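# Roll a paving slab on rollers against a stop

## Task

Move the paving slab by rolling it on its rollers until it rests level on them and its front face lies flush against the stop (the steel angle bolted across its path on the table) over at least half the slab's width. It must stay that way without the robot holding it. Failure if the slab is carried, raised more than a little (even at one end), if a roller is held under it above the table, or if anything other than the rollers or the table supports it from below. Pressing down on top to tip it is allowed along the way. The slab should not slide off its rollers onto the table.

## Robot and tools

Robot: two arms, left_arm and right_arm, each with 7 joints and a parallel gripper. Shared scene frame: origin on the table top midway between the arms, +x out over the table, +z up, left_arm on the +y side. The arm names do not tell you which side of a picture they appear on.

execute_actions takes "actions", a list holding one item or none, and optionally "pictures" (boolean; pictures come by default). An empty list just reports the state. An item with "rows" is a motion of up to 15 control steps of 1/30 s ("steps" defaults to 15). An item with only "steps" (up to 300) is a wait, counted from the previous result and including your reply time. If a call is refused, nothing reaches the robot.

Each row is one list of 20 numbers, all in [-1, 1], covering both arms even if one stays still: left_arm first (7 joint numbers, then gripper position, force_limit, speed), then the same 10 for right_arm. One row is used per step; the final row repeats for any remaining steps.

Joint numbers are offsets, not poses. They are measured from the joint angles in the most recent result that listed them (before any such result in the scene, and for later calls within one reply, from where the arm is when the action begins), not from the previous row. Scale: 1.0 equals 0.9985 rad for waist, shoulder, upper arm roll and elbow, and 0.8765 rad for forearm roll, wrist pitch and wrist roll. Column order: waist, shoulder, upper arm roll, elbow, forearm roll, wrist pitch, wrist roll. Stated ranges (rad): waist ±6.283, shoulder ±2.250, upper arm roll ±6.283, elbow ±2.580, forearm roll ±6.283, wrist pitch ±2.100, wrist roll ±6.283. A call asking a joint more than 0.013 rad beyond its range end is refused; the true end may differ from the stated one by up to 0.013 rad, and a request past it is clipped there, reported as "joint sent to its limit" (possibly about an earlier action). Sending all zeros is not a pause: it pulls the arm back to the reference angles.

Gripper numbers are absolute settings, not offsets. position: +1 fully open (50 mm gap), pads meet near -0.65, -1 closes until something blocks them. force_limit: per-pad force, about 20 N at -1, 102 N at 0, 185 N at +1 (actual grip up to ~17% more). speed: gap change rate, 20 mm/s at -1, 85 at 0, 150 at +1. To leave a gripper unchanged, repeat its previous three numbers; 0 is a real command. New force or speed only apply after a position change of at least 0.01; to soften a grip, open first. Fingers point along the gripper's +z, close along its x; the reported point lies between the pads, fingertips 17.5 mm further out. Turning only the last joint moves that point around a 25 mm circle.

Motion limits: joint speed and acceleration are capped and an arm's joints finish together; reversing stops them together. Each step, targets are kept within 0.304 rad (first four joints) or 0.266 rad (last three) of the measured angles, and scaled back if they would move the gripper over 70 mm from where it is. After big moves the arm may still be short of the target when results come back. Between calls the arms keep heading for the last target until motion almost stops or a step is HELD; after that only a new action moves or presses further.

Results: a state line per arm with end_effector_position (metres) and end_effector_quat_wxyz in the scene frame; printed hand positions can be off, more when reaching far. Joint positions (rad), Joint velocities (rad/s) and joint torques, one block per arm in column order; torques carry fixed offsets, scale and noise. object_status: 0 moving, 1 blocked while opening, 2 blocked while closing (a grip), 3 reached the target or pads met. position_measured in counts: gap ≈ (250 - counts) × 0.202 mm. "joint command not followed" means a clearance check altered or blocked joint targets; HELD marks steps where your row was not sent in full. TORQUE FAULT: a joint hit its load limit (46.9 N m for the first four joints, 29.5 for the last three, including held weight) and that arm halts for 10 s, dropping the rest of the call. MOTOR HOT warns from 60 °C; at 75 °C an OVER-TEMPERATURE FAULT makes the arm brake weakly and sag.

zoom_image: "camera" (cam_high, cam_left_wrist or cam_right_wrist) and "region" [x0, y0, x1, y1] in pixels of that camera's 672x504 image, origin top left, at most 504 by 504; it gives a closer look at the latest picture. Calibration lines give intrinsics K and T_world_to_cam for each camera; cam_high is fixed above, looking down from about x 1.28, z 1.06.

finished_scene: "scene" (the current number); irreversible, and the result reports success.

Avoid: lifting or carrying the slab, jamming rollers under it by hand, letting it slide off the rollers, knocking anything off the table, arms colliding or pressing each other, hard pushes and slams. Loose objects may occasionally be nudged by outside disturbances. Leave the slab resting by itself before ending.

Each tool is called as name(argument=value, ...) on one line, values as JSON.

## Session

execute_actions(actions=[])

Scene clock: 0.00 s of 4350.00 s.
left_arm: end_effector_position=(+0.6228, +0.5549, +0.1164) position_measured=3 object_status=3 end_effector_quat_wxyz=(+0.147, -0.264, +0.822, +0.484) | right_arm: end_effector_position=(+0.3826, -0.7170, +0.2363) position_measured=3 object_status=3 end_effector_quat_wxyz=(+0.109, +0.852, +0.512, +0.007)
Joint positions: left_arm=[ 0.857  1.311 -1.226  1.372  0.103  0.94   3.721] | right_arm=[ 0.741  0.47  -0.084  1.411  0.083  1.047  1.856]
Joint velocities: left_arm=[ 0.     0.    -0.     0.    -0.001 -0.001 -0.   ] | right_arm=[-0.     0.     0.001  0.    -0.     0.    -0.   ]
Joint torques (N m, as the joint torque sensors report them, + toward a larger angle): no reading
camera_calibration (this result's frames):
cam_left_wrist: T_world_to_cam=[[-0.814671, -0.290346, -0.502006, 0.728863], [-0.578503, 0.346349, 0.738496, 0.108175], [-0.0405502, 0.892043, -0.450127, -0.250522], [0, 0, 0, 1]] pos_world=[0.646205, 0.397633, 0.173239]
cam_right_wrist: T_world_to_cam=[[0.466688, 0.880184, -0.0864779, 0.467121], [0.878219, -0.449634, 0.162975, -0.654425], [0.104564, -0.152005, -0.982833, 0.244383], [0, 0, 0, 1]] pos_world=[0.331175, -0.668257, 0.387238]

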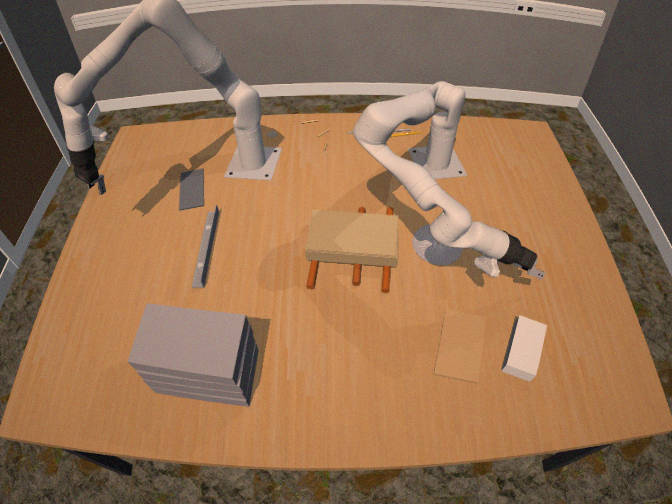

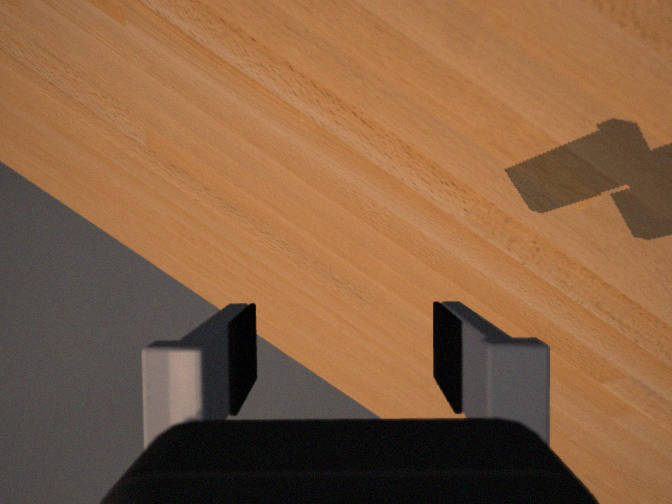

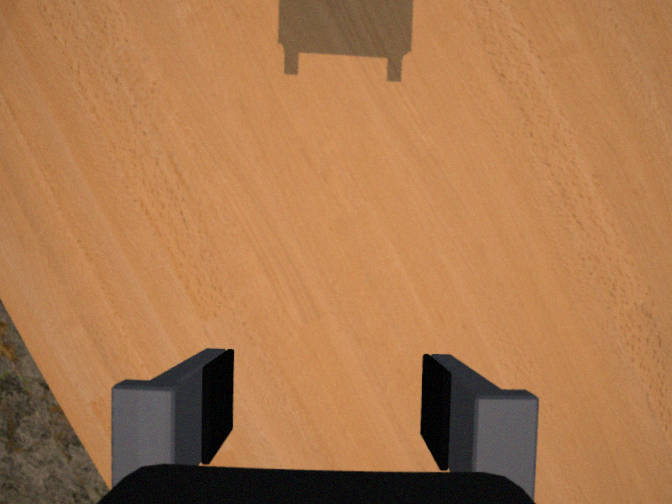

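zoom_image(camera="cam_high", region=[170, 150, 470, 330])

Region (170, 150, 470, 330) of cam_high's 672x504 image, scaled by 1.680, with more detail than that image has; it fills the top 302 rows of this view, and the rest is white.

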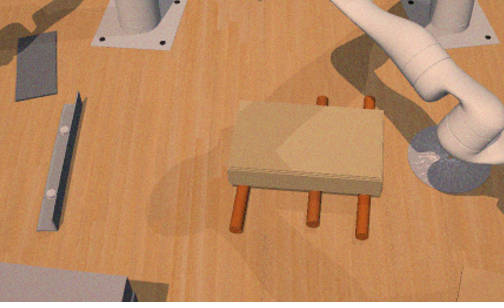

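execute_actions(actions=[{"rows":[[-0.39,-0.94,1.0,0.311,-0.118,0.169,-0.413,1,0,1,-1.0,-0.055,0.084,0.39,-0.095,-0.137,-0.70,-1,0,1]],"steps":15}], pictures=false)

execute_actions(actions=[{"steps":45}], pictures=false)

Scene clock: 27.43 s of 4350.00 s.
left_arm: end_effector_position=(+0.4560, +0.5666, +0.0822) position_measured=3 object_status=3 end_effector_quat_wxyz=(-0.092, -0.293, +0.894, +0.327) | right_arm: end_effector_position=(+0.4187, -0.5456, +0.1750) position_measured=254 object_status=0 end_effector_quat_wxyz=(+0.035, +0.862, +0.506, +0.013)
Joint positions: left_arm=[ 0.572  0.952 -0.884  1.603  0.026  1.05   3.463] | right_arm=[ 0.416  0.432 -0.024  1.673  0.025  0.963  1.58 ]
Joint velocities: left_arm=[-0.519 -1.139  1.145  0.419 -0.138  0.206 -0.54 ] | right_arm=[-0.874 -0.05   0.084  0.434 -0.087 -0.122 -0.759]
Joint torques (N m, as the joint torque sensors report them, + toward a larger angle): left_arm=[  4.3  -19.91  -5.6   -6.41  -1.5    0.12   0.21] | right_arm=[ -0.75 -18.92  -0.14  -8.66  -0.03  -0.29   0.01]
Steps of this call (steps 1 to 90: nothing new was sent; then 23.93 s passed at rest; steps 91 to 105: all 15 steps of this action). Readings (joint positions | what the end effector reports):
91: left_arm=[0.855 1.309 -1.225 1.373 0.103 0.941 3.720] | right_arm=[0.740 0.469 -0.083 1.412 0.083 1.047 1.855] | left_arm position_measured=3 object_status=3 | right_arm position_measured=21 object_status=0
92: left_arm=[0.849 1.302 -1.218 1.378 0.102 0.942 3.716] | right_arm=[0.733 0.468 -0.080 1.417 0.083 1.044 1.851] | left_arm position_measured=3 object_status=3 | right_arm position_measured=46 object_status=0
94: left_arm=[0.821 1.271 -1.192 1.403 0.093 0.954 3.693] | right_arm=[0.703 0.462 -0.072 1.443 0.076 1.033 1.828] | left_arm position_measured=3 object_status=3 | right_arm position_measured=95 object_status=0
98: left_arm=[0.733 1.183 -1.108 1.478 0.068 0.990 3.619] | right_arm=[0.605 0.447 -0.051 1.538 0.052 1.001 1.744] | left_arm position_measured=3 object_status=3 | right_arm position_measured=194 object_status=0
105: the state above

Scene clock: 28.93 s of 4350.00 s.
left_arm: end_effector_position=(+0.4845, +0.3004, +0.2004) position_measured=3 object_status=3 end_effector_quat_wxyz=(+0.010, -0.065, +0.997, +0.040) | right_arm: end_effector_position=(+0.4464, -0.2620, +0.1501) position_measured=254 object_status=3 end_effector_quat_wxyz=(-0.000, +0.777, +0.629, -0.000)
Joint positions: left_arm=[ 0.467  0.372 -0.227  1.683 -0.     1.088  3.359] | right_arm=[-0.257  0.415  0.     1.8   -0.     0.927  1.243]
Joint velocities: left_arm=[-0.     0.    -0.001 -0.001 -0.     0.001  0.001] | right_arm=[ 0. -0.  0. -0. -0.  0. -0.]
Joint torques (N m, as the joint torque sensors report them, + toward a larger angle): left_arm=[  0.   -16.52  -0.75  -8.67  -0.23  -0.22   0.06] | right_arm=[  0.1  -16.83   0.01  -7.67   0.06  -0.06  -0.06]
Steps of this call (steps 1 to 45: the robot went on to your last target). Readings (joint positions | what the end effector reports):
1: left_arm=[0.556 0.914 -0.846 1.616 0.022 1.056 3.446] | right_arm=[0.386 0.430 -0.021 1.687 0.022 0.959 1.554] | left_arm position_measured=3 object_status=3 | right_arm position_measured=254 object_status=0
2: left_arm=[0.542 0.878 -0.809 1.627 0.018 1.062 3.432] | right_arm=[0.356 0.428 -0.019 1.700 0.020 0.955 1.528] | left_arm position_measured=3 object_status=3 | right_arm position_measured=254 object_status=3
4: left_arm=[0.521 0.811 -0.740 1.644 0.013 1.070 3.410] | right_arm=[0.296 0.426 -0.015 1.721 0.016 0.949 1.475] | left_arm position_measured=3 object_status=3 | right_arm position_measured=254 object_status=3
8: left_arm=[0.499 0.690 -0.617 1.661 0.007 1.078 3.388] | right_arm=[0.170 0.422 -0.009 1.752 0.009 0.940 1.383] | left_arm position_measured=3 object_status=3 | right_arm position_measured=254 object_status=3
45: the state above
All arms were judged still, so your last target was given up. Only a new action makes them travel on or press farther. Fingers that are still opening or closing keep moving.

execute_actions(actions=[{"rows":[[0,0.092,0.227,0.113,0,-0.236,0,1,0,1,-0.132,0,0,0,0,0,0,-1,0,1]],"steps":15}], pictures=false)

execute_actions(actions=[{"steps":12}])

Scene clock: 31.90 s of 4350.00 s.
left_arm: end_effector_position=(+0.4577, +0.2029, +0.1310) position_measured=3 object_status=3 end_effector_quat_wxyz=(+0.001, +0.042, +0.999, -0.001) | right_arm: end_effector_position=(+0.4391, -0.2109, +0.1501) position_measured=254 object_status=3 end_effector_quat_wxyz=(-0.000, +0.735, +0.679, -0.000)
Joint positions: left_arm=[0.469 0.463 0.001 1.795 0.001 0.882 3.359] | right_arm=[-0.387  0.415  0.     1.8   -0.     0.927  1.243]
Joint velocities: left_arm=[-0.01   0.011 -0.019  0.004 -0.014 -0.015  0.   ] | right_arm=[-0.017 -0.    -0.     0.    -0.001 -0.001  0.   ]
Joint torques (N m, as the joint torque sensors report them, + toward a larger angle): left_arm=[ -0.45 -16.93  -0.2   -7.8   -0.24  -0.05   0.05] | right_arm=[ -0.13 -17.36  -0.21  -7.63  -0.06  -0.03   0.12]
Steps of this call (steps 1 to 74: nothing new was sent; steps 75 to 89: all 15 steps of this action). Readings (joint positions | what the end effector reports):
75: left_arm=[0.467 0.373 -0.226 1.683 -0.000 1.088 3.359] | right_arm=[-0.259 0.415 0.000 1.800 0.000 0.927 1.243] | left_arm position_measured=3 object_status=3 | right_arm position_measured=254 object_status=3
76: left_arm=[0.467 0.375 -0.222 1.686 -0.001 1.083 3.359] | right_arm=[-0.266 0.415 0.002 1.800 0.001 0.927 1.243] | left_arm position_measured=3 object_status=3 | right_arm position_measured=254 object_status=3
78: left_arm=[0.466 0.387 -0.197 1.699 -0.001 1.059 3.359] | right_arm=[-0.296 0.415 0.003 1.800 0.001 0.927 1.243] | left_arm position_measured=3 object_status=3 | right_arm position_measured=254 object_status=3
82: left_arm=[0.466 0.429 -0.092 1.751 -0.000 0.964 3.359] | right_arm=[-0.373 0.415 -0.002 1.800 -0.001 0.927 1.242] | left_arm position_measured=3 object_status=3 | right_arm position_measured=254 object_status=3
89: the state above

Scene clock: 32.30 s of 4350.00 s.
left_arm: end_effector_position=(+0.4582, +0.2047, +0.1303) position_measured=3 object_status=3 end_effector_quat_wxyz=(+0.000, +0.041, +0.999, +0.000) | right_arm: end_effector_position=(+0.4389, -0.2102, +0.1501) position_measured=254 object_status=3 end_effector_quat_wxyz=(-0.000, +0.734, +0.679, -0.000)
Joint positions: left_arm=[ 0.467  0.464 -0.     1.796 -0.     0.882  3.359] | right_arm=[-0.389  0.415  0.     1.8   -0.     0.927  1.243]
Joint velocities: left_arm=[-0.     0.     0.     0.001 -0.    -0.001 -0.001] | right_arm=[-0.     0.     0.001 -0.    -0.    -0.    -0.   ]
Joint torques (N m, as the joint torque sensors report them, + toward a larger angle): left_arm=[  0.33 -17.57   0.51  -7.83  -0.06  -0.14   0.05] | right_arm=[  0.05 -17.     0.1   -7.96  -0.13   0.06   0.21]
Steps of this call (steps 1 to 12: the robot went on to your last target). Readings (joint positions | what the end effector reports):
1: left_arm=[0.469 0.463 0.001 1.796 0.000 0.882 3.359] | right_arm=[-0.388 0.415 0.000 1.800 -0.000 0.927 1.243] | left_arm position_measured=3 object_status=3 | right_arm position_measured=254 object_status=3
2: left_arm=[0.468 0.463 -0.000 1.796 -0.000 0.882 3.359] | right_arm=[-0.388 0.415 0.000 1.800 -0.000 0.927 1.243] | left_arm position_measured=3 object_status=3 | right_arm position_measured=254 object_status=3
4: left_arm=[0.468 0.464 -0.000 1.796 -0.000 0.882 3.359] | right_arm=[-0.389 0.415 0.000 1.800 -0.000 0.927 1.243] | left_arm position_measured=3 object_status=3 | right_arm position_measured=254 object_status=3
8: left_arm=[0.468 0.464 -0.000 1.796 -0.000 0.882 3.359] | right_arm=[-0.389 0.415 0.000 1.800 -0.000 0.927 1.243] | left_arm position_measured=3 object_status=3 | right_arm position_measured=254 object_status=3
12: the state above
camera_calibration (this result's frames):
cam_left_wrist: T_world_to_cam=[[-0.997093, 0.0761011, -0.00368996, 0.443663], [0.0758112, 0.995791, 0.0515004, -0.219218], [0.00759367, 0.051071, -0.998666, 0.282945], [0, 0, 0, 1]] pos_world=[0.456844, 0.170082, 0.295495]
cam_right_wrist: T_world_to_cam=[[0.068424, 0.99754, 0.0152467, 0.171497], [0.997227, -0.0679382, -0.0303785, -0.404929], [-0.0292679, 0.0172831, -0.999422, 0.327627], [0, 0, 0, 1]] pos_world=[0.401661, -0.204248, 0.312522]

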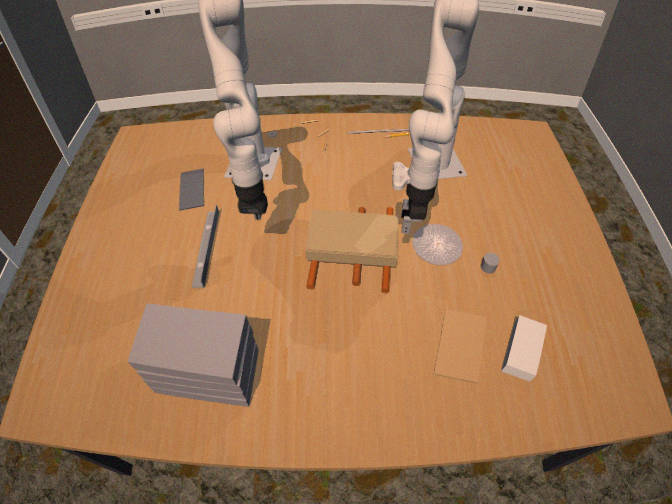

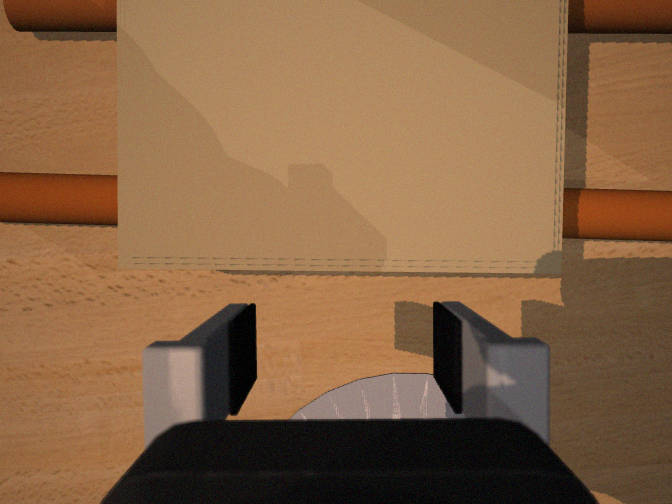

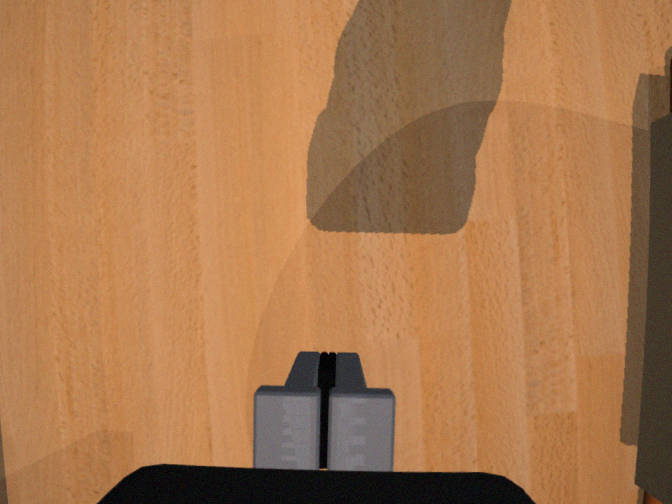

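execute_actions(actions=[{"rows":[[-0.02,0,0,0,0,0,0,1,0,1,0,0.05,0,0.034,0,-0.095,0,-1,0,1],[-0.02,0.03,0,0.02,0,-0.06,0,1,0,1,0,0.1,0,0.067,0,-0.19,0,-1,0,1],[-0.02,0.066,0,0.041,0,-0.122,0,1,0,1,0,0.166,0,0.112,0,-0.317,0,-1,0,1],[-0.02,0.066,0,0.041,0,-0.122,0,1,0,1,0,0.166,0,0.112,0,-0.317,0,-1,0,1],[-0.02,0.1,0,0.062,0,-0.185,0,1,0,1,0,0.166,0,0.112,0,-0.317,0,-1,0,1],[-0.02,0.132,0,0.082,0,-0.245,0,1,0,1,0,0.166,0,0.112,0,-0.317,0,-1,0,1]],"steps":15}], pictures=false)

execute_actions(actions=[{"steps":12}])

Scene clock: 37.50 s of 4350.00 s.
left_arm: end_effector_position=(+0.4624, +0.2125, +0.0563) position_measured=3 object_status=3 end_effector_quat_wxyz=(+0.002, +0.031, +1.000, -0.000) | right_arm: end_effector_position=(+0.4395, -0.2100, +0.0563) position_measured=254 object_status=3 end_effector_quat_wxyz=(+0.001, +0.734, +0.679, +0.001)
Joint positions: left_arm=[ 0.448  0.594 -0.     1.877 -0.     0.667  3.359] | right_arm=[-0.389  0.578  0.     1.912 -0.     0.649  1.243]
Joint velocities: left_arm=[-0.001  0.02   0.001  0.002  0.    -0.002 -0.   ] | right_arm=[-0.     0.025  0.     0.001  0.    -0.002  0.   ]
Joint torques (N m, as the joint torque sensors report them, + toward a larger angle): left_arm=[ -0.25 -18.55   0.14  -6.43  -0.1    0.02   0.21] | right_arm=[ -0.03 -18.53  -0.14  -5.8   -0.21  -0.11   0.14]
Steps of this call (steps 1 to 15: the robot went on to your last target; steps 16 to 90: nothing new was sent; then 1.70 s passed at rest; steps 91 to 105: all 15 steps of this action). Readings (joint positions | what the end effector reports):
91: left_arm=[0.466 0.464 -0.000 1.796 0.000 0.882 3.359] | right_arm=[-0.389 0.416 0.000 1.801 -0.000 0.926 1.243] | left_arm position_measured=3 object_status=3 | right_arm position_measured=254 object_status=3
92: left_arm=[0.459 0.465 0.001 1.796 0.001 0.881 3.359] | right_arm=[-0.389 0.423 0.000 1.804 -0.000 0.917 1.243] | left_arm position_measured=3 object_status=3 | right_arm position_measured=254 object_status=3
94: left_arm=[0.451 0.481 -0.001 1.805 -0.001 0.859 3.359] | right_arm=[-0.389 0.452 0.000 1.821 -0.000 0.873 1.243] | left_arm position_measured=3 object_status=3 | right_arm position_measured=254 object_status=3
98: left_arm=[0.449 0.560 -0.001 1.853 -0.000 0.731 3.359] | right_arm=[-0.389 0.541 0.000 1.884 -0.000 0.719 1.243] | left_arm position_measured=3 object_status=3 | right_arm position_measured=254 object_status=3
105: the state above

Scene clock: 37.90 s of 4350.00 s.
left_arm: end_effector_position=(+0.4619, +0.2127, +0.0553) position_measured=3 object_status=3 end_effector_quat_wxyz=(+0.001, +0.031, +1.000, -0.000) | right_arm: end_effector_position=(+0.4389, -0.2102, +0.0553) position_measured=254 object_status=3 end_effector_quat_wxyz=(-0.000, +0.734, +0.679, -0.000)
Joint positions: left_arm=[ 0.447  0.596 -0.     1.878 -0.     0.667  3.359] | right_arm=[-0.389  0.58   0.     1.912 -0.     0.649  1.243]
Joint velocities: left_arm=[-0.     0.001  0.001  0.     0.    -0.    -0.   ] | right_arm=[ 0.     0.    -0.    -0.     0.    -0.001  0.   ]
Joint torques (N m, as the joint torque sensors report them, + toward a larger angle): left_arm=[  0.21 -18.22  -0.02  -5.61  -0.11  -0.29   0.04] | right_arm=[ -0.45 -18.07   0.18  -5.76  -0.04   0.1    0.07]
Steps of this call (steps 1 to 12: the robot went on to your last target). Readings (joint positions | what the end effector reports):
1: left_arm=[0.448 0.594 -0.000 1.878 -0.000 0.667 3.359] | right_arm=[-0.389 0.578 0.000 1.912 -0.000 0.649 1.243] | left_arm position_measured=3 object_status=3 | right_arm position_measured=254 object_status=3
2: left_arm=[0.448 0.595 -0.000 1.878 -0.000 0.667 3.359] | right_arm=[-0.389 0.579 0.000 1.912 -0.000 0.649 1.243] | left_arm position_measured=3 object_status=3 | right_arm position_measured=254 object_status=3
4: left_arm=[0.448 0.595 -0.000 1.878 -0.000 0.667 3.359] | right_arm=[-0.389 0.580 0.000 1.912 -0.000 0.649 1.243] | left_arm position_measured=3 object_status=3 | right_arm position_measured=254 object_status=3
8: left_arm=[0.447 0.596 -0.000 1.878 -0.000 0.667 3.359] | right_arm=[-0.389 0.580 0.000 1.912 -0.000 0.649 1.243] | left_arm position_measured=3 object_status=3 | right_arm position_measured=254 object_status=3
12: the state above
camera_calibration (this result's frames):
cam_left_wrist: T_world_to_cam=[[-0.998407, 0.056228, -0.00477937, 0.451351], [0.05591, 0.997118, 0.0512751, -0.214686], [0.00764869, 0.0509261, -0.998673, 0.207712], [0, 0, 0, 1]] pos_world=[0.461046, 0.178111, 0.220602]
cam_right_wrist: T_world_to_cam=[[0.0684252, 0.997539, 0.0153234, 0.172962], [0.997236, -0.0679428, -0.0300524, -0.407793], [-0.0289373, 0.0173374, -0.999431, 0.232665], [0, 0, 0, 1]] pos_world=[0.401563, -0.204276, 0.217627]

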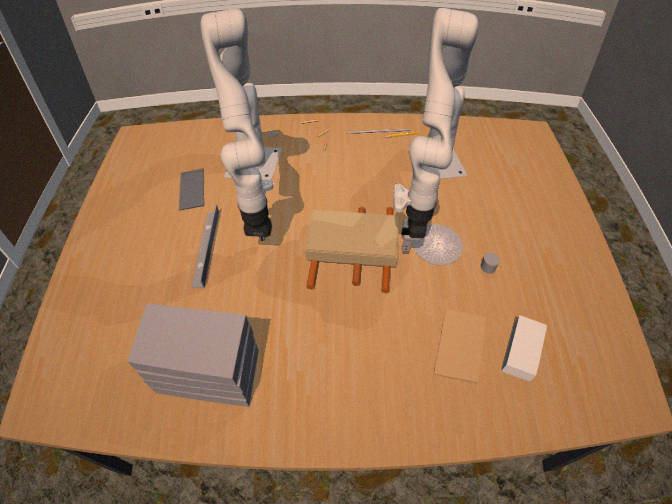

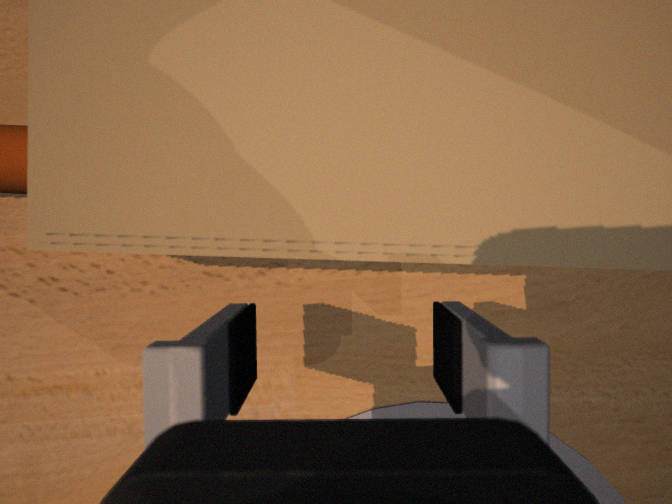

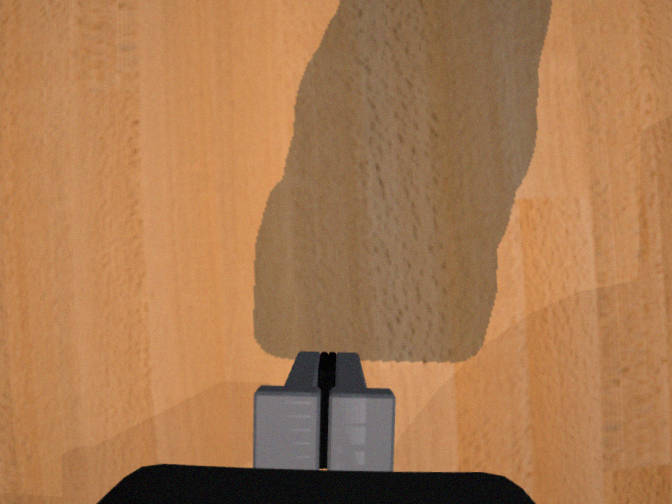

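execute_actions(actions=[{"rows":[[0.01,0.003,0,-0.006,0,0.004,0.012,1,0,1,0,0,0,0,0,0,0,-1,0,1],[0.021,0.005,0,-0.012,0,0.007,0.024,1,0,1,0,0,0,0,0,0,0,-1,0,1],[0.032,0.008,0,-0.018,0,0.011,0.036,1,0,1,0,0,0,0,0,0,0,-1,0,1],[0.032,0.008,0,-0.018,0,0.011,0.036,1,0,1,0,0,0,0,0,0,0,-1,0,1],[0.042,0.011,0,-0.023,0,0.015,0.048,1,0,1,0,0,0,0,0,0,0,-1,0,1],[0.053,0.013,0,-0.029,0,0.018,0.06,1,0,1,0,0,0,0,0,0,0,-1,0,1],[0.053,0.013,0,-0.029,0,0.018,0.06,1,0,1,0,0,0,0,0,0,0,-1,0,1],[0.063,0.016,0,-0.035,0,0.022,0.073,1,0,1,0,0,0,0,0,0,0,-1,0,1],[0.074,0.019,0,-0.041,0,0.026,0.085,1,0,1,0,0,0,0,0,0,0,-1,0,1],[0.074,0.019,0,-0.041,0,0.026,0.085,1,0,1,0,0,0,0,0,0,0,-1,0,1],[0.084,0.021,0,-0.047,0,0.029,0.097,1,0,1,0,0,0,0,0,0,0,-1,0,1],[0.095,0.024,0,-0.053,0,0.033,0.109,1,0,1,0,0,0,0,0,0,0,-1,0,1],[0.095,0.024,0,-0.053,0,0.033,0.109,1,0,1,0,0,0,0,0,0,0,-1,0,1],[0.105,0.027,0,-0.058,0,0.036,0.121,1,0,1,0,0,0,0,0,0,0,-1,0,1]],"steps":15}], pictures=false)

execute_actions(actions=[{"steps":15}])

Scene clock: 43.93 s of 4350.00 s.
left_arm: end_effector_position=(+0.4607, +0.1679, +0.0552) position_measured=3 object_status=3 end_effector_quat_wxyz=(+0.001, +0.030, +1.000, -0.000) | right_arm: end_effector_position=(+0.4389, -0.2102, +0.0553) position_measured=254 object_status=3 end_effector_quat_wxyz=(-0.000, +0.734, +0.679, -0.000)
Joint positions: left_arm=[ 0.545  0.621 -0.     1.823 -0.     0.696  3.458] | right_arm=[-0.389  0.58   0.     1.912 -0.     0.649  1.243]
Joint velocities: left_arm=[ 0.157  0.046  0.012 -0.085  0.005  0.047  0.179] | right_arm=[-0.  0. -0. -0.  0. -0. -0.]
Joint torques (N m, as the joint torque sensors report them, + toward a larger angle): left_arm=[ -0.5  -19.21   0.42  -6.09  -0.19   0.3    0.13] | right_arm=[ -0.28 -18.32  -0.04  -5.9   -0.16   0.05   0.03]
Steps of this call (steps 1 to 15: the robot went on to your last target; steps 16 to 90: nothing new was sent; then 2.53 s passed at rest; steps 91 to 105: all 15 steps of this action). Readings (joint positions | what the end effector reports):
91: left_arm=[0.449 0.596 -0.001 1.877 -0.000 0.667 3.360] | right_arm=[-0.389 0.580 0.000 1.912 -0.000 0.649 1.243] | left_arm position_measured=3 object_status=3 | right_arm position_measured=254 object_status=3
92: left_arm=[0.455 0.598 -0.002 1.874 -0.001 0.669 3.364] | right_arm=[-0.389 0.580 0.000 1.912 -0.000 0.649 1.243] | left_arm position_measured=3 object_status=3 | right_arm position_measured=254 object_status=3
94: left_arm=[0.471 0.602 -0.001 1.866 -0.000 0.673 3.379] | right_arm=[-0.389 0.580 0.000 1.912 -0.000 0.649 1.243] | left_arm position_measured=3 object_status=3 | right_arm position_measured=254 object_status=3
98: left_arm=[0.496 0.608 -0.002 1.851 -0.001 0.683 3.408] | right_arm=[-0.389 0.580 0.000 1.912 -0.000 0.649 1.243] | left_arm position_measured=3 object_status=3 | right_arm position_measured=254 object_status=3
105: the state above

Scene clock: 44.43 s of 4350.00 s.
left_arm: end_effector_position=(+0.4602, +0.1646, +0.0550) position_measured=3 object_status=3 end_effector_quat_wxyz=(+0.000, +0.030, +1.000, +0.000) | right_arm: end_effector_position=(+0.4389, -0.2102, +0.0553) position_measured=254 object_status=3 end_effector_quat_wxyz=(-0.000, +0.734, +0.679, -0.000)
Joint positions: left_arm=[ 0.552  0.623 -0.     1.82  -0.     0.698  3.465] | right_arm=[-0.389  0.58   0.     1.912 -0.     0.649  1.243]
Joint velocities: left_arm=[ 0.001  0.     0.     0.    -0.001  0.001 -0.001] | right_arm=[ 0.    -0.    -0.001 -0.     0.     0.    -0.   ]
Joint torques (N m, as the joint torque sensors report them, + toward a larger angle): left_arm=[ -0.13 -19.16   0.45  -6.31  -0.14  -0.15  -0.01] | right_arm=[ -0.16 -18.44   0.24  -5.74  -0.13   0.07   0.2 ]
Steps of this call (steps 1 to 15: the robot went on to your last target). Readings (joint positions | what the end effector reports):
1: left_arm=[0.548 0.622 0.000 1.821 0.000 0.697 3.462] | right_arm=[-0.389 0.580 0.000 1.912 -0.000 0.649 1.243] | left_arm position_measured=3 object_status=3 | right_arm position_measured=254 object_status=3
2: left_arm=[0.549 0.622 0.001 1.820 0.000 0.698 3.464] | right_arm=[-0.389 0.580 0.000 1.912 -0.000 0.649 1.243] | left_arm position_measured=3 object_status=3 | right_arm position_measured=254 object_status=3
4: left_arm=[0.550 0.622 0.000 1.820 -0.000 0.698 3.465] | right_arm=[-0.389 0.580 0.000 1.912 -0.000 0.649 1.243] | left_arm position_measured=3 object_status=3 | right_arm position_measured=254 object_status=3
8: left_arm=[0.552 0.623 -0.000 1.820 -0.000 0.698 3.465] | right_arm=[-0.389 0.580 0.000 1.912 -0.000 0.649 1.243] | left_arm position_measured=3 object_status=3 | right_arm position_measured=254 object_status=3
15: the state above
All arms were judged still, so your last target was given up. Only a new action makes them travel on or press farther. Fingers that are still opening or closing keep moving.
camera_calibration (this result's frames):
cam_left_wrist: T_world_to_cam=[[-0.99848, 0.0549513, -0.00422927, 0.452599], [0.0546627, 0.997185, 0.0513244, -0.166043], [0.00703771, 0.0510152, -0.998673, 0.210103], [0, 0, 0, 1]] pos_world=[0.459509, 0.129986, 0.220261]
cam_right_wrist: T_world_to_cam=[[0.0684251, 0.997539, 0.0153246, 0.172961], [0.997237, -0.0679427, -0.0300483, -0.407795], [-0.0289331, 0.0173383, -0.999431, 0.232664], [0, 0, 0, 1]] pos_world=[0.401565, -0.204276, 0.217627]

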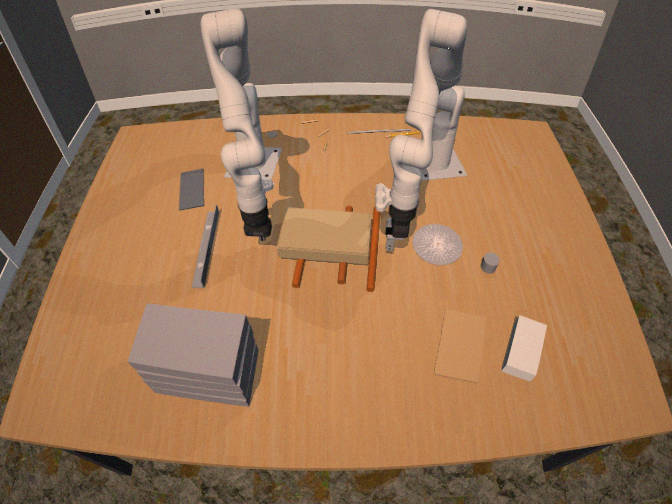

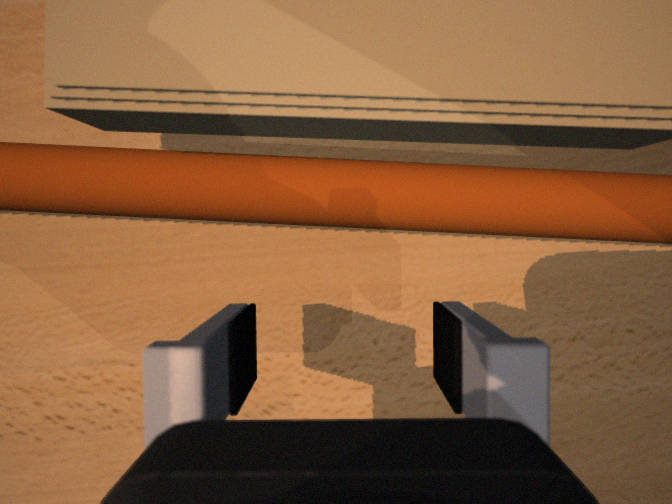

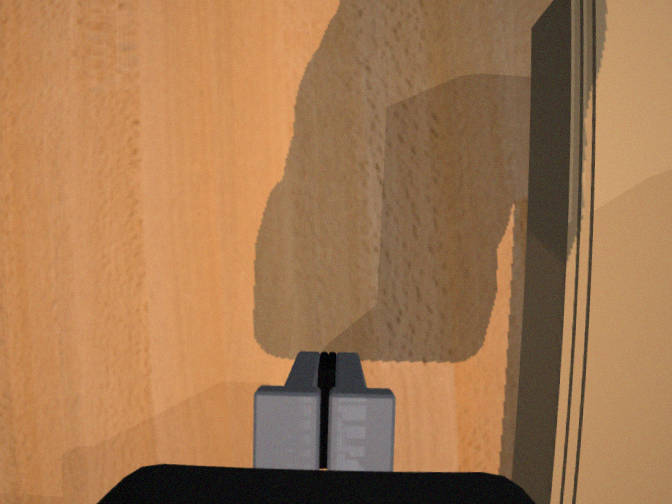

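execute_actions(actions=[{"rows":[[0.04,0.012,0,-0.027,0,0.017,0.047,1,0,1,0,0,0,0,0,0,0,-1,0,1],[0.065,0.019,0,-0.043,0,0.028,0.075,1,0,1,0,0,0,0,0,0,0,-1,0,1],[0.078,0.023,0,-0.052,0,0.033,0.09,1,0,1,0,0,0,0,0,0,0,-1,0,1],[0.078,0.023,0,-0.052,0,0.033,0.09,1,0,1,0,0,0,0,0,0,0,-1,0,1],[0.078,0.023,0,-0.052,0,0.033,0.09,1,0,1,0,0,0,0,0,0,0,-1,0,1],[0.084,0.025,0,-0.055,0,0.035,0.096,1,0,1,0,0,0,0,0,0,0,-1,0,1],[0.084,0.025,0,-0.055,0,0.035,0.096,1,0,1,0,0,0,0,0,0,0,-1,0,1],[0.09,0.027,0,-0.06,0,0.038,0.103,1,0,1,0,0,0,0,0,0,0,-1,0,1],[0.09,0.027,0,-0.06,0,0.038,0.103,1,0,1,0,0,0,0,0,0,0,-1,0,1],[0.097,0.029,0,-0.064,0,0.041,0.111,1,0,1,0,0,0,0,0,0,0,-1,0,1],[0.097,0.029,0,-0.064,0,0.041,0.111,1,0,1,0,0,0,0,0,0,0,-1,0,1],[0.103,0.031,0,-0.068,0,0.043,0.118,1,0,1,0,0,0,0,0,0,0,-1,0,1],[0.103,0.031,0,-0.068,0,0.043,0.118,1,0,1,0,0,0,0,0,0,0,-1,0,1],[0.11,0.033,0,-0.073,0,0.046,0.126,1,0,1,0,0,0,0,0,0,0,-1,0,1]],"steps":15}], pictures=false)

execute_actions(actions=[{"steps":20}])

Scene clock: 52.30 s of 4350.00 s.
left_arm: end_effector_position=(+0.4553, +0.1137, +0.0550) position_measured=3 object_status=3 end_effector_quat_wxyz=(+0.000, +0.030, +1.000, +0.000) | right_arm: end_effector_position=(+0.4389, -0.2102, +0.0553) position_measured=254 object_status=3 end_effector_quat_wxyz=(-0.000, +0.734, +0.679, -0.000)
Joint positions: left_arm=[ 0.658  0.654 -0.001  1.749 -0.     0.737  3.572] | right_arm=[-0.389  0.58   0.     1.912 -0.     0.649  1.243]
Joint velocities: left_arm=[ 0.095  0.03   0.013 -0.068  0.009  0.033  0.101] | right_arm=[ 0.  0. -0. -0. -0.  0. -0.]
Joint torques (N m, as the joint torque sensors report them, + toward a larger angle): left_arm=[ -0.06 -20.32   0.19  -6.69  -0.18  -0.16   0.08] | right_arm=[  0.29 -18.35   0.24  -5.85  -0.06   0.01   0.  ]
Steps of this call (steps 1 to 130: nothing new was sent; then 3.03 s passed at rest; steps 131 to 145: all 15 steps of this action). Readings (joint positions | what the end effector reports):
131: left_arm=[0.554 0.623 -0.001 1.819 -0.000 0.699 3.466] | right_arm=[-0.389 0.580 0.000 1.912 -0.000 0.649 1.243] | left_arm position_measured=3 object_status=3 | right_arm position_measured=254 object_status=3
132: left_arm=[0.561 0.625 -0.002 1.815 -0.001 0.701 3.471] | right_arm=[-0.389 0.580 0.000 1.912 -0.000 0.649 1.243] | left_arm position_measured=3 object_status=3 | right_arm position_measured=254 object_status=3
134: left_arm=[0.590 0.635 -0.004 1.797 -0.001 0.711 3.498] | right_arm=[-0.389 0.580 0.000 1.912 -0.000 0.649 1.243] | left_arm position_measured=3 object_status=3 | right_arm position_measured=254 object_status=3
138: left_arm=[0.632 0.646 0.002 1.767 0.001 0.728 3.547] | right_arm=[-0.389 0.580 0.000 1.912 -0.000 0.649 1.243] | left_arm position_measured=3 object_status=3 | right_arm position_measured=254 object_status=3
145: the state above

Scene clock: 52.97 s of 4350.00 s.
left_arm: end_effector_position=(+0.4549, +0.1115, +0.0550) position_measured=3 object_status=3 end_effector_quat_wxyz=(+0.000, +0.030, +1.000, +0.000) | right_arm: end_effector_position=(+0.4389, -0.2102, +0.0553) position_measured=254 object_status=3 end_effector_quat_wxyz=(-0.000, +0.734, +0.679, -0.000)
Joint positions: left_arm=[ 0.662  0.656 -0.     1.747 -0.     0.739  3.575] | right_arm=[-0.389  0.58   0.     1.912 -0.     0.649  1.243]
Joint velocities: left_arm=[-0.    -0.    -0.    -0.001  0.001 -0.     0.   ] | right_arm=[-0.  0.  0.  0.  0. -0.  0.]
Joint torques (N m, as the joint torque sensors report them, + toward a larger angle): left_arm=[  0.11 -19.87   0.21  -6.86   0.07  -0.23   0.17] | right_arm=[  0.12 -18.67   0.06  -5.86  -0.17  -0.11   0.1 ]
Steps of this call (steps 1 to 15: the robot went on to your last target; steps 16 to 20: nothing new was sent). Readings (joint positions | what the end effector reports):
1: left_arm=[0.660 0.655 0.000 1.748 0.000 0.738 3.574] | right_arm=[-0.389 0.580 0.000 1.912 -0.000 0.649 1.243] | left_arm position_measured=3 object_status=3 | right_arm position_measured=254 object_status=3
2: left_arm=[0.660 0.655 0.000 1.747 0.000 0.738 3.575] | right_arm=[-0.389 0.580 0.000 1.912 -0.000 0.649 1.243] | left_arm position_measured=3 object_status=3 | right_arm position_measured=254 object_status=3
4: left_arm=[0.661 0.655 -0.000 1.747 -0.000 0.739 3.575] | right_arm=[-0.389 0.580 0.000 1.912 -0.000 0.649 1.243] | left_arm position_measured=3 object_status=3 | right_arm position_measured=254 object_status=3
8: left_arm=[0.662 0.656 -0.000 1.747 -0.000 0.739 3.575] | right_arm=[-0.389 0.580 0.000 1.912 -0.000 0.649 1.243] | left_arm position_measured=3 object_status=3 | right_arm position_measured=254 object_status=3
20: the state above
All arms were judged still, so your last target was given up. Only a new action makes them travel on or press farther. Fingers that are still opening or closing keep moving.
camera_calibration (this result's frames):
cam_left_wrist: T_world_to_cam=[[-0.998515, 0.0543431, -0.00390227, 0.450268], [0.0540713, 0.997213, 0.0514058, -0.112583], [0.00668494, 0.0511184, -0.99867, 0.212995], [0, 0, 0, 1]] pos_world=[0.454263, 0.0769127, 0.220256]
cam_right_wrist: T_world_to_cam=[[0.0684252, 0.997539, 0.0153258, 0.17296], [0.997237, -0.0679429, -0.0300446, -0.407797], [-0.0289293, 0.0173393, -0.999431, 0.232663], [0, 0, 0, 1]] pos_world=[0.401566, -0.204276, 0.217628]

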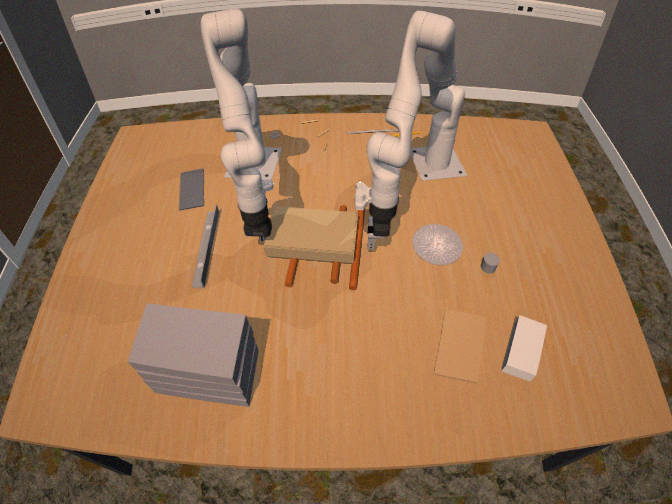

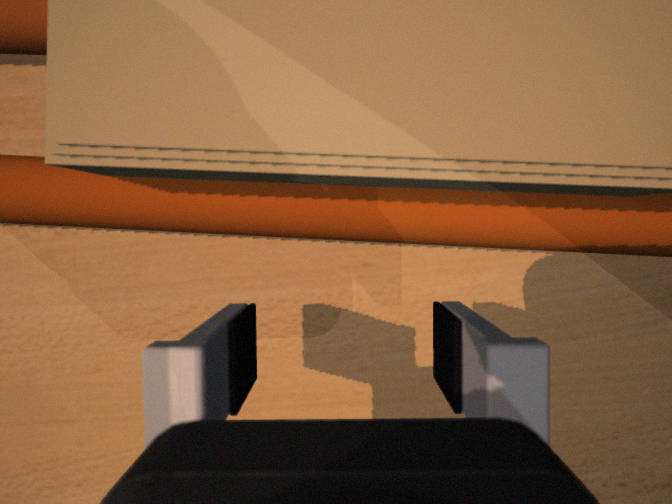

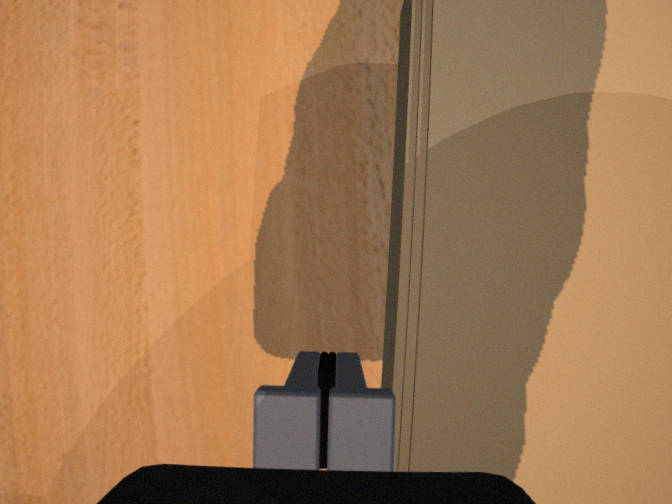

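execute_actions(actions=[{"rows":[[0,-0.085,0,-0.05,0,0.154,0,0.4,0,1,0,0,0,0,0,0,0,-1,0,1],[0,-0.085,0,-0.05,0,0.154,0,0.4,0,1,0,0,0,0,0,0,0,-1,0,1],[0,-0.085,0,-0.05,0,0.154,0,0.4,0,1,0,0,0,0,0,0,0,-1,0,1],[0,-0.085,0,-0.05,0,0.154,0,0.4,0,1,0,0,0,0,0,0,0,-1,0,1],[0,-0.085,0,-0.05,0,0.154,0,0.4,0,1,0,0,0,0,0,0,0,-1,0,1],[0,-0.085,0,-0.05,0,0.154,0,0.4,0,1,0,0,0,0,0,0,0,-1,0,1],[0.217,-0.156,0,0.113,0,0.049,-1,0.4,0,1,0,0,0,0,0,0,0,-1,0,1]],"steps":15}], pictures=false)

execute_actions(actions=[{"steps":30}], pictures=false)

Scene clock: 65.90 s of 4350.00 s.
left_arm: end_effector_position=(+0.3853, +0.0732, +0.1052) position_measured=92 object_status=3 end_effector_quat_wxyz=(+0.003, +0.210, +0.978, -0.002) | right_arm: end_effector_position=(+0.4389, -0.2102, +0.0553) position_measured=254 object_status=3 end_effector_quat_wxyz=(-0.000, +0.734, +0.679, -0.000)
Joint positions: left_arm=[0.806 0.521 0.001 1.797 0.001 0.816 3.357] | right_arm=[-0.389  0.58   0.     1.912 -0.     0.649  1.243]
Joint velocities: left_arm=[ 0.436 -0.122  0.007  0.417 -0.002 -0.224 -1.214] | right_arm=[0. 0. 0. 0. 0. 0. 0.]
Joint torques (N m, as the joint torque sensors report them, + toward a larger angle): left_arm=[ -1.88 -17.82  -1.17  -8.6   -0.59  -0.39  -0.06] | right_arm=[  0.05 -18.39  -0.31  -5.8   -0.1    0.16   0.15]
Steps of this call (steps 1 to 90: nothing new was sent; then 9.43 s passed at rest; steps 91 to 105: all 15 steps of this action). Readings (joint positions | what the end effector reports):
91: left_arm=[0.662 0.654 -0.000 1.746 -0.000 0.740 3.575] | right_arm=[-0.389 0.580 0.000 1.912 -0.000 0.649 1.243] | left_arm position_measured=21 object_status=0 | right_arm position_measured=254 object_status=3
92: left_arm=[0.662 0.648 -0.000 1.744 -0.000 0.748 3.575] | right_arm=[-0.389 0.580 0.000 1.912 -0.000 0.649 1.243] | left_arm position_measured=46 object_status=0 | right_arm position_measured=254 object_status=3
94: left_arm=[0.662 0.619 -0.001 1.728 -0.000 0.791 3.575] | right_arm=[-0.389 0.580 0.000 1.912 -0.000 0.649 1.243] | left_arm position_measured=88 object_status=0 | right_arm position_measured=254 object_status=3
98: left_arm=[0.670 0.569 -0.002 1.700 -0.001 0.868 3.569] | right_arm=[-0.389 0.580 0.000 1.912 -0.000 0.649 1.243] | left_arm position_measured=92 object_status=0 | right_arm position_measured=254 object_status=3
105: the state above

Scene clock: 66.90 s of 4350.00 s.
left_arm: end_effector_position=(+0.3376, +0.0752, +0.1001) position_measured=92 object_status=3 end_effector_quat_wxyz=(+0.000, +0.545, +0.838, +0.000) | right_arm: end_effector_position=(+0.4389, -0.2102, +0.0553) position_measured=254 object_status=3 end_effector_quat_wxyz=(-0.000, +0.734, +0.679, -0.000)
Joint positions: left_arm=[ 0.879  0.5   -0.     1.86  -0.     0.782  2.699] | right_arm=[-0.389  0.58   0.     1.912 -0.     0.649  1.243]
Joint velocities: left_arm=[ 0.  0.  0.  0.  0. -0.  0.] | right_arm=[ 0.    -0.     0.001  0.    -0.     0.    -0.   ]
Joint torques (N m, as the joint torque sensors report them, + toward a larger angle): left_arm=[ -0.03 -17.23   0.35  -6.85  -0.06  -0.18   0.11] | right_arm=[ -0.22 -18.24   0.21  -5.98  -0.12   0.     0.04]
Steps of this call (steps 1 to 30: the robot went on to your last target). Readings (joint positions | what the end effector reports):
1: left_arm=[0.820 0.517 0.001 1.810 0.000 0.810 3.316] | right_arm=[-0.389 0.580 0.000 1.912 -0.000 0.649 1.243] | left_arm position_measured=92 object_status=3 | right_arm position_measured=254 object_status=3
2: left_arm=[0.831 0.514 0.001 1.820 0.000 0.804 3.276] | right_arm=[-0.389 0.580 0.000 1.912 -0.000 0.649 1.243] | left_arm position_measured=92 object_status=3 | right_arm position_measured=254 object_status=3
4: left_arm=[0.847 0.509 0.001 1.835 0.000 0.796 3.194] | right_arm=[-0.389 0.580 0.000 1.912 -0.000 0.649 1.243] | left_arm position_measured=92 object_status=3 | right_arm position_measured=254 object_status=3
8: left_arm=[0.865 0.504 0.000 1.850 -0.000 0.787 3.032] | right_arm=[-0.389 0.580 0.000 1.912 -0.000 0.649 1.243] | left_arm position_measured=92 object_status=3 | right_arm position_measured=254 object_status=3
30: the state above

q7 to 2.181: Δ −0.518 → −0.591.

execute_actions(actions=[{"rows":[[0,0,0,0,0,0,-0.591,0.4,0,1,0,0,0,0,0,0,0,-1,0,1]],"steps":15}], pictures=false)

execute_actions(actions=[{"steps":10}])

Scene clock: 69.47 s of 4350.00 s.
left_arm: end_effector_position=(+0.3355, +0.0872, +0.1001) position_measured=92 object_status=3 end_effector_quat_wxyz=(+0.000, +0.733, +0.681, +0.000) | right_arm: end_effector_position=(+0.4389, -0.2102, +0.0553) position_measured=254 object_status=3 end_effector_quat_wxyz=(-0.000, +0.734, +0.679, -0.000)
Joint positions: left_arm=[ 0.879  0.5   -0.     1.86  -0.     0.782  2.208] | right_arm=[-0.389  0.58   0.     1.912 -0.     0.649  1.243]
Joint velocities: left_arm=[-0.    -0.    -0.     0.    -0.001 -0.001 -0.705] | right_arm=[-0.  0. -0.  0. -0. -0. -0.]
Joint torques (N m, as the joint torque sensors report them, + toward a larger angle): left_arm=[  0.36 -17.2    0.78  -6.92  -0.21  -0.13   0.25] | right_arm=[  0.17 -18.48  -0.25  -5.65  -0.1    0.04   0.04]
Steps of this call (steps 1 to 15: the robot went on to your last target; steps 16 to 62: nothing new was sent; steps 63 to 77: all 15 steps of this action). Readings (joint positions | what the end effector reports):
63: left_arm=[0.879 0.500 -0.000 1.860 -0.000 0.782 2.697] | right_arm=[-0.389 0.580 0.000 1.912 -0.000 0.649 1.243] | left_arm position_measured=92 object_status=3 | right_arm position_measured=254 object_status=3
64: left_arm=[0.879 0.500 -0.000 1.860 -0.000 0.782 2.688] | right_arm=[-0.389 0.580 0.000 1.912 -0.000 0.649 1.243] | left_arm position_measured=92 object_status=3 | right_arm position_measured=254 object_status=3
66: left_arm=[0.879 0.500 -0.000 1.860 -0.000 0.782 2.637] | right_arm=[-0.389 0.580 0.000 1.912 -0.000 0.649 1.243] | left_arm position_measured=92 object_status=3 | right_arm position_measured=254 object_status=3
70: left_arm=[0.879 0.500 -0.000 1.860 -0.000 0.782 2.477] | right_arm=[-0.389 0.580 0.000 1.912 -0.000 0.649 1.243] | left_arm position_measured=92 object_status=3 | right_arm position_measured=254 object_status=3
77: the state above

Scene clock: 69.80 s of 4350.00 s.
left_arm: end_effector_position=(+0.3356, +0.0879, +0.1001) position_measured=92 object_status=3 end_effector_quat_wxyz=(+0.000, +0.742, +0.671, +0.000) | right_arm: end_effector_position=(+0.4389, -0.2102, +0.0553) position_measured=254 object_status=3 end_effector_quat_wxyz=(-0.000, +0.734, +0.679, -0.000)
Joint positions: left_arm=[ 0.879  0.5   -0.     1.86  -0.     0.782  2.181] | right_arm=[-0.389  0.58   0.     1.912 -0.     0.649  1.243]
Joint velocities: left_arm=[ 0.     0.     0.     0.     0.    -0.001 -0.   ] | right_arm=[ 0.    -0.    -0.001 -0.    -0.    -0.    -0.   ]
Joint torques (N m, as the joint torque sensors report them, + toward a larger angle): left_arm=[ -0.05 -17.29   0.43  -6.76  -0.04  -0.02   0.  ] | right_arm=[ -0.49 -18.44   0.26  -6.26  -0.19  -0.11   0.04]
Steps of this call (steps 1 to 10: the robot went on to your last target). Readings (joint positions | what the end effector reports):
1: left_arm=[0.879 0.500 -0.000 1.860 -0.000 0.782 2.190] | right_arm=[-0.389 0.580 0.000 1.912 -0.000 0.649 1.243] | left_arm position_measured=92 object_status=3 | right_arm position_measured=254 object_status=3
2: left_arm=[0.879 0.500 -0.000 1.860 -0.000 0.782 2.183] | right_arm=[-0.389 0.580 0.000 1.912 -0.000 0.649 1.243] | left_arm position_measured=92 object_status=3 | right_arm position_measured=254 object_status=3
4: left_arm=[0.879 0.500 -0.000 1.860 -0.000 0.782 2.181] | right_arm=[-0.389 0.580 0.000 1.912 -0.000 0.649 1.243] | left_arm position_measured=92 object_status=3 | right_arm position_measured=254 object_status=3
8: left_arm=[0.879 0.500 -0.000 1.860 -0.000 0.782 2.181] | right_arm=[-0.389 0.580 0.000 1.912 -0.000 0.649 1.243] | left_arm position_measured=92 object_status=3 | right_arm position_measured=254 object_status=3
10: the state above
camera_calibration (this result's frames):
cam_left_wrist: T_world_to_cam=[[0.0946449, 0.995505, -0.00337133, -0.116975], [0.994195, -0.0943452, 0.0517142, -0.304466], [0.0511637, -0.00824624, -0.998656, 0.250289], [0, 0, 0, 1]] pos_world=[0.300964, 0.0897881, 0.265304]
cam_right_wrist: T_world_to_cam=[[0.0684256, 0.997538, 0.0153282, 0.172959], [0.997237, -0.0679433, -0.0300367, -0.407802], [-0.0289213, 0.0173411, -0.999431, 0.23266], [0, 0, 0, 1]] pos_world=[0.401569, -0.204275, 0.217628]

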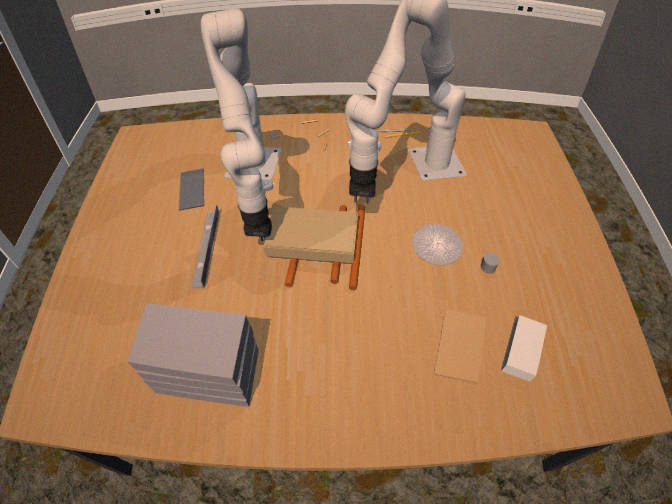

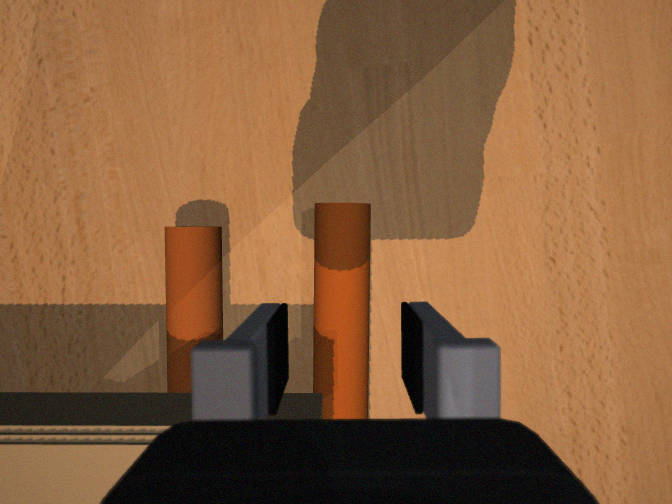

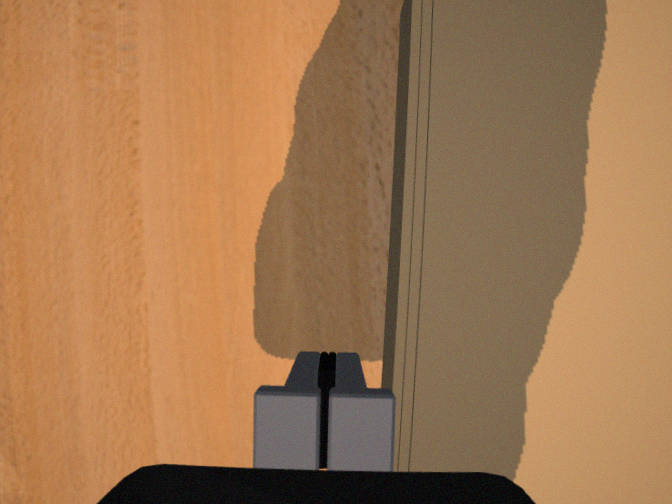

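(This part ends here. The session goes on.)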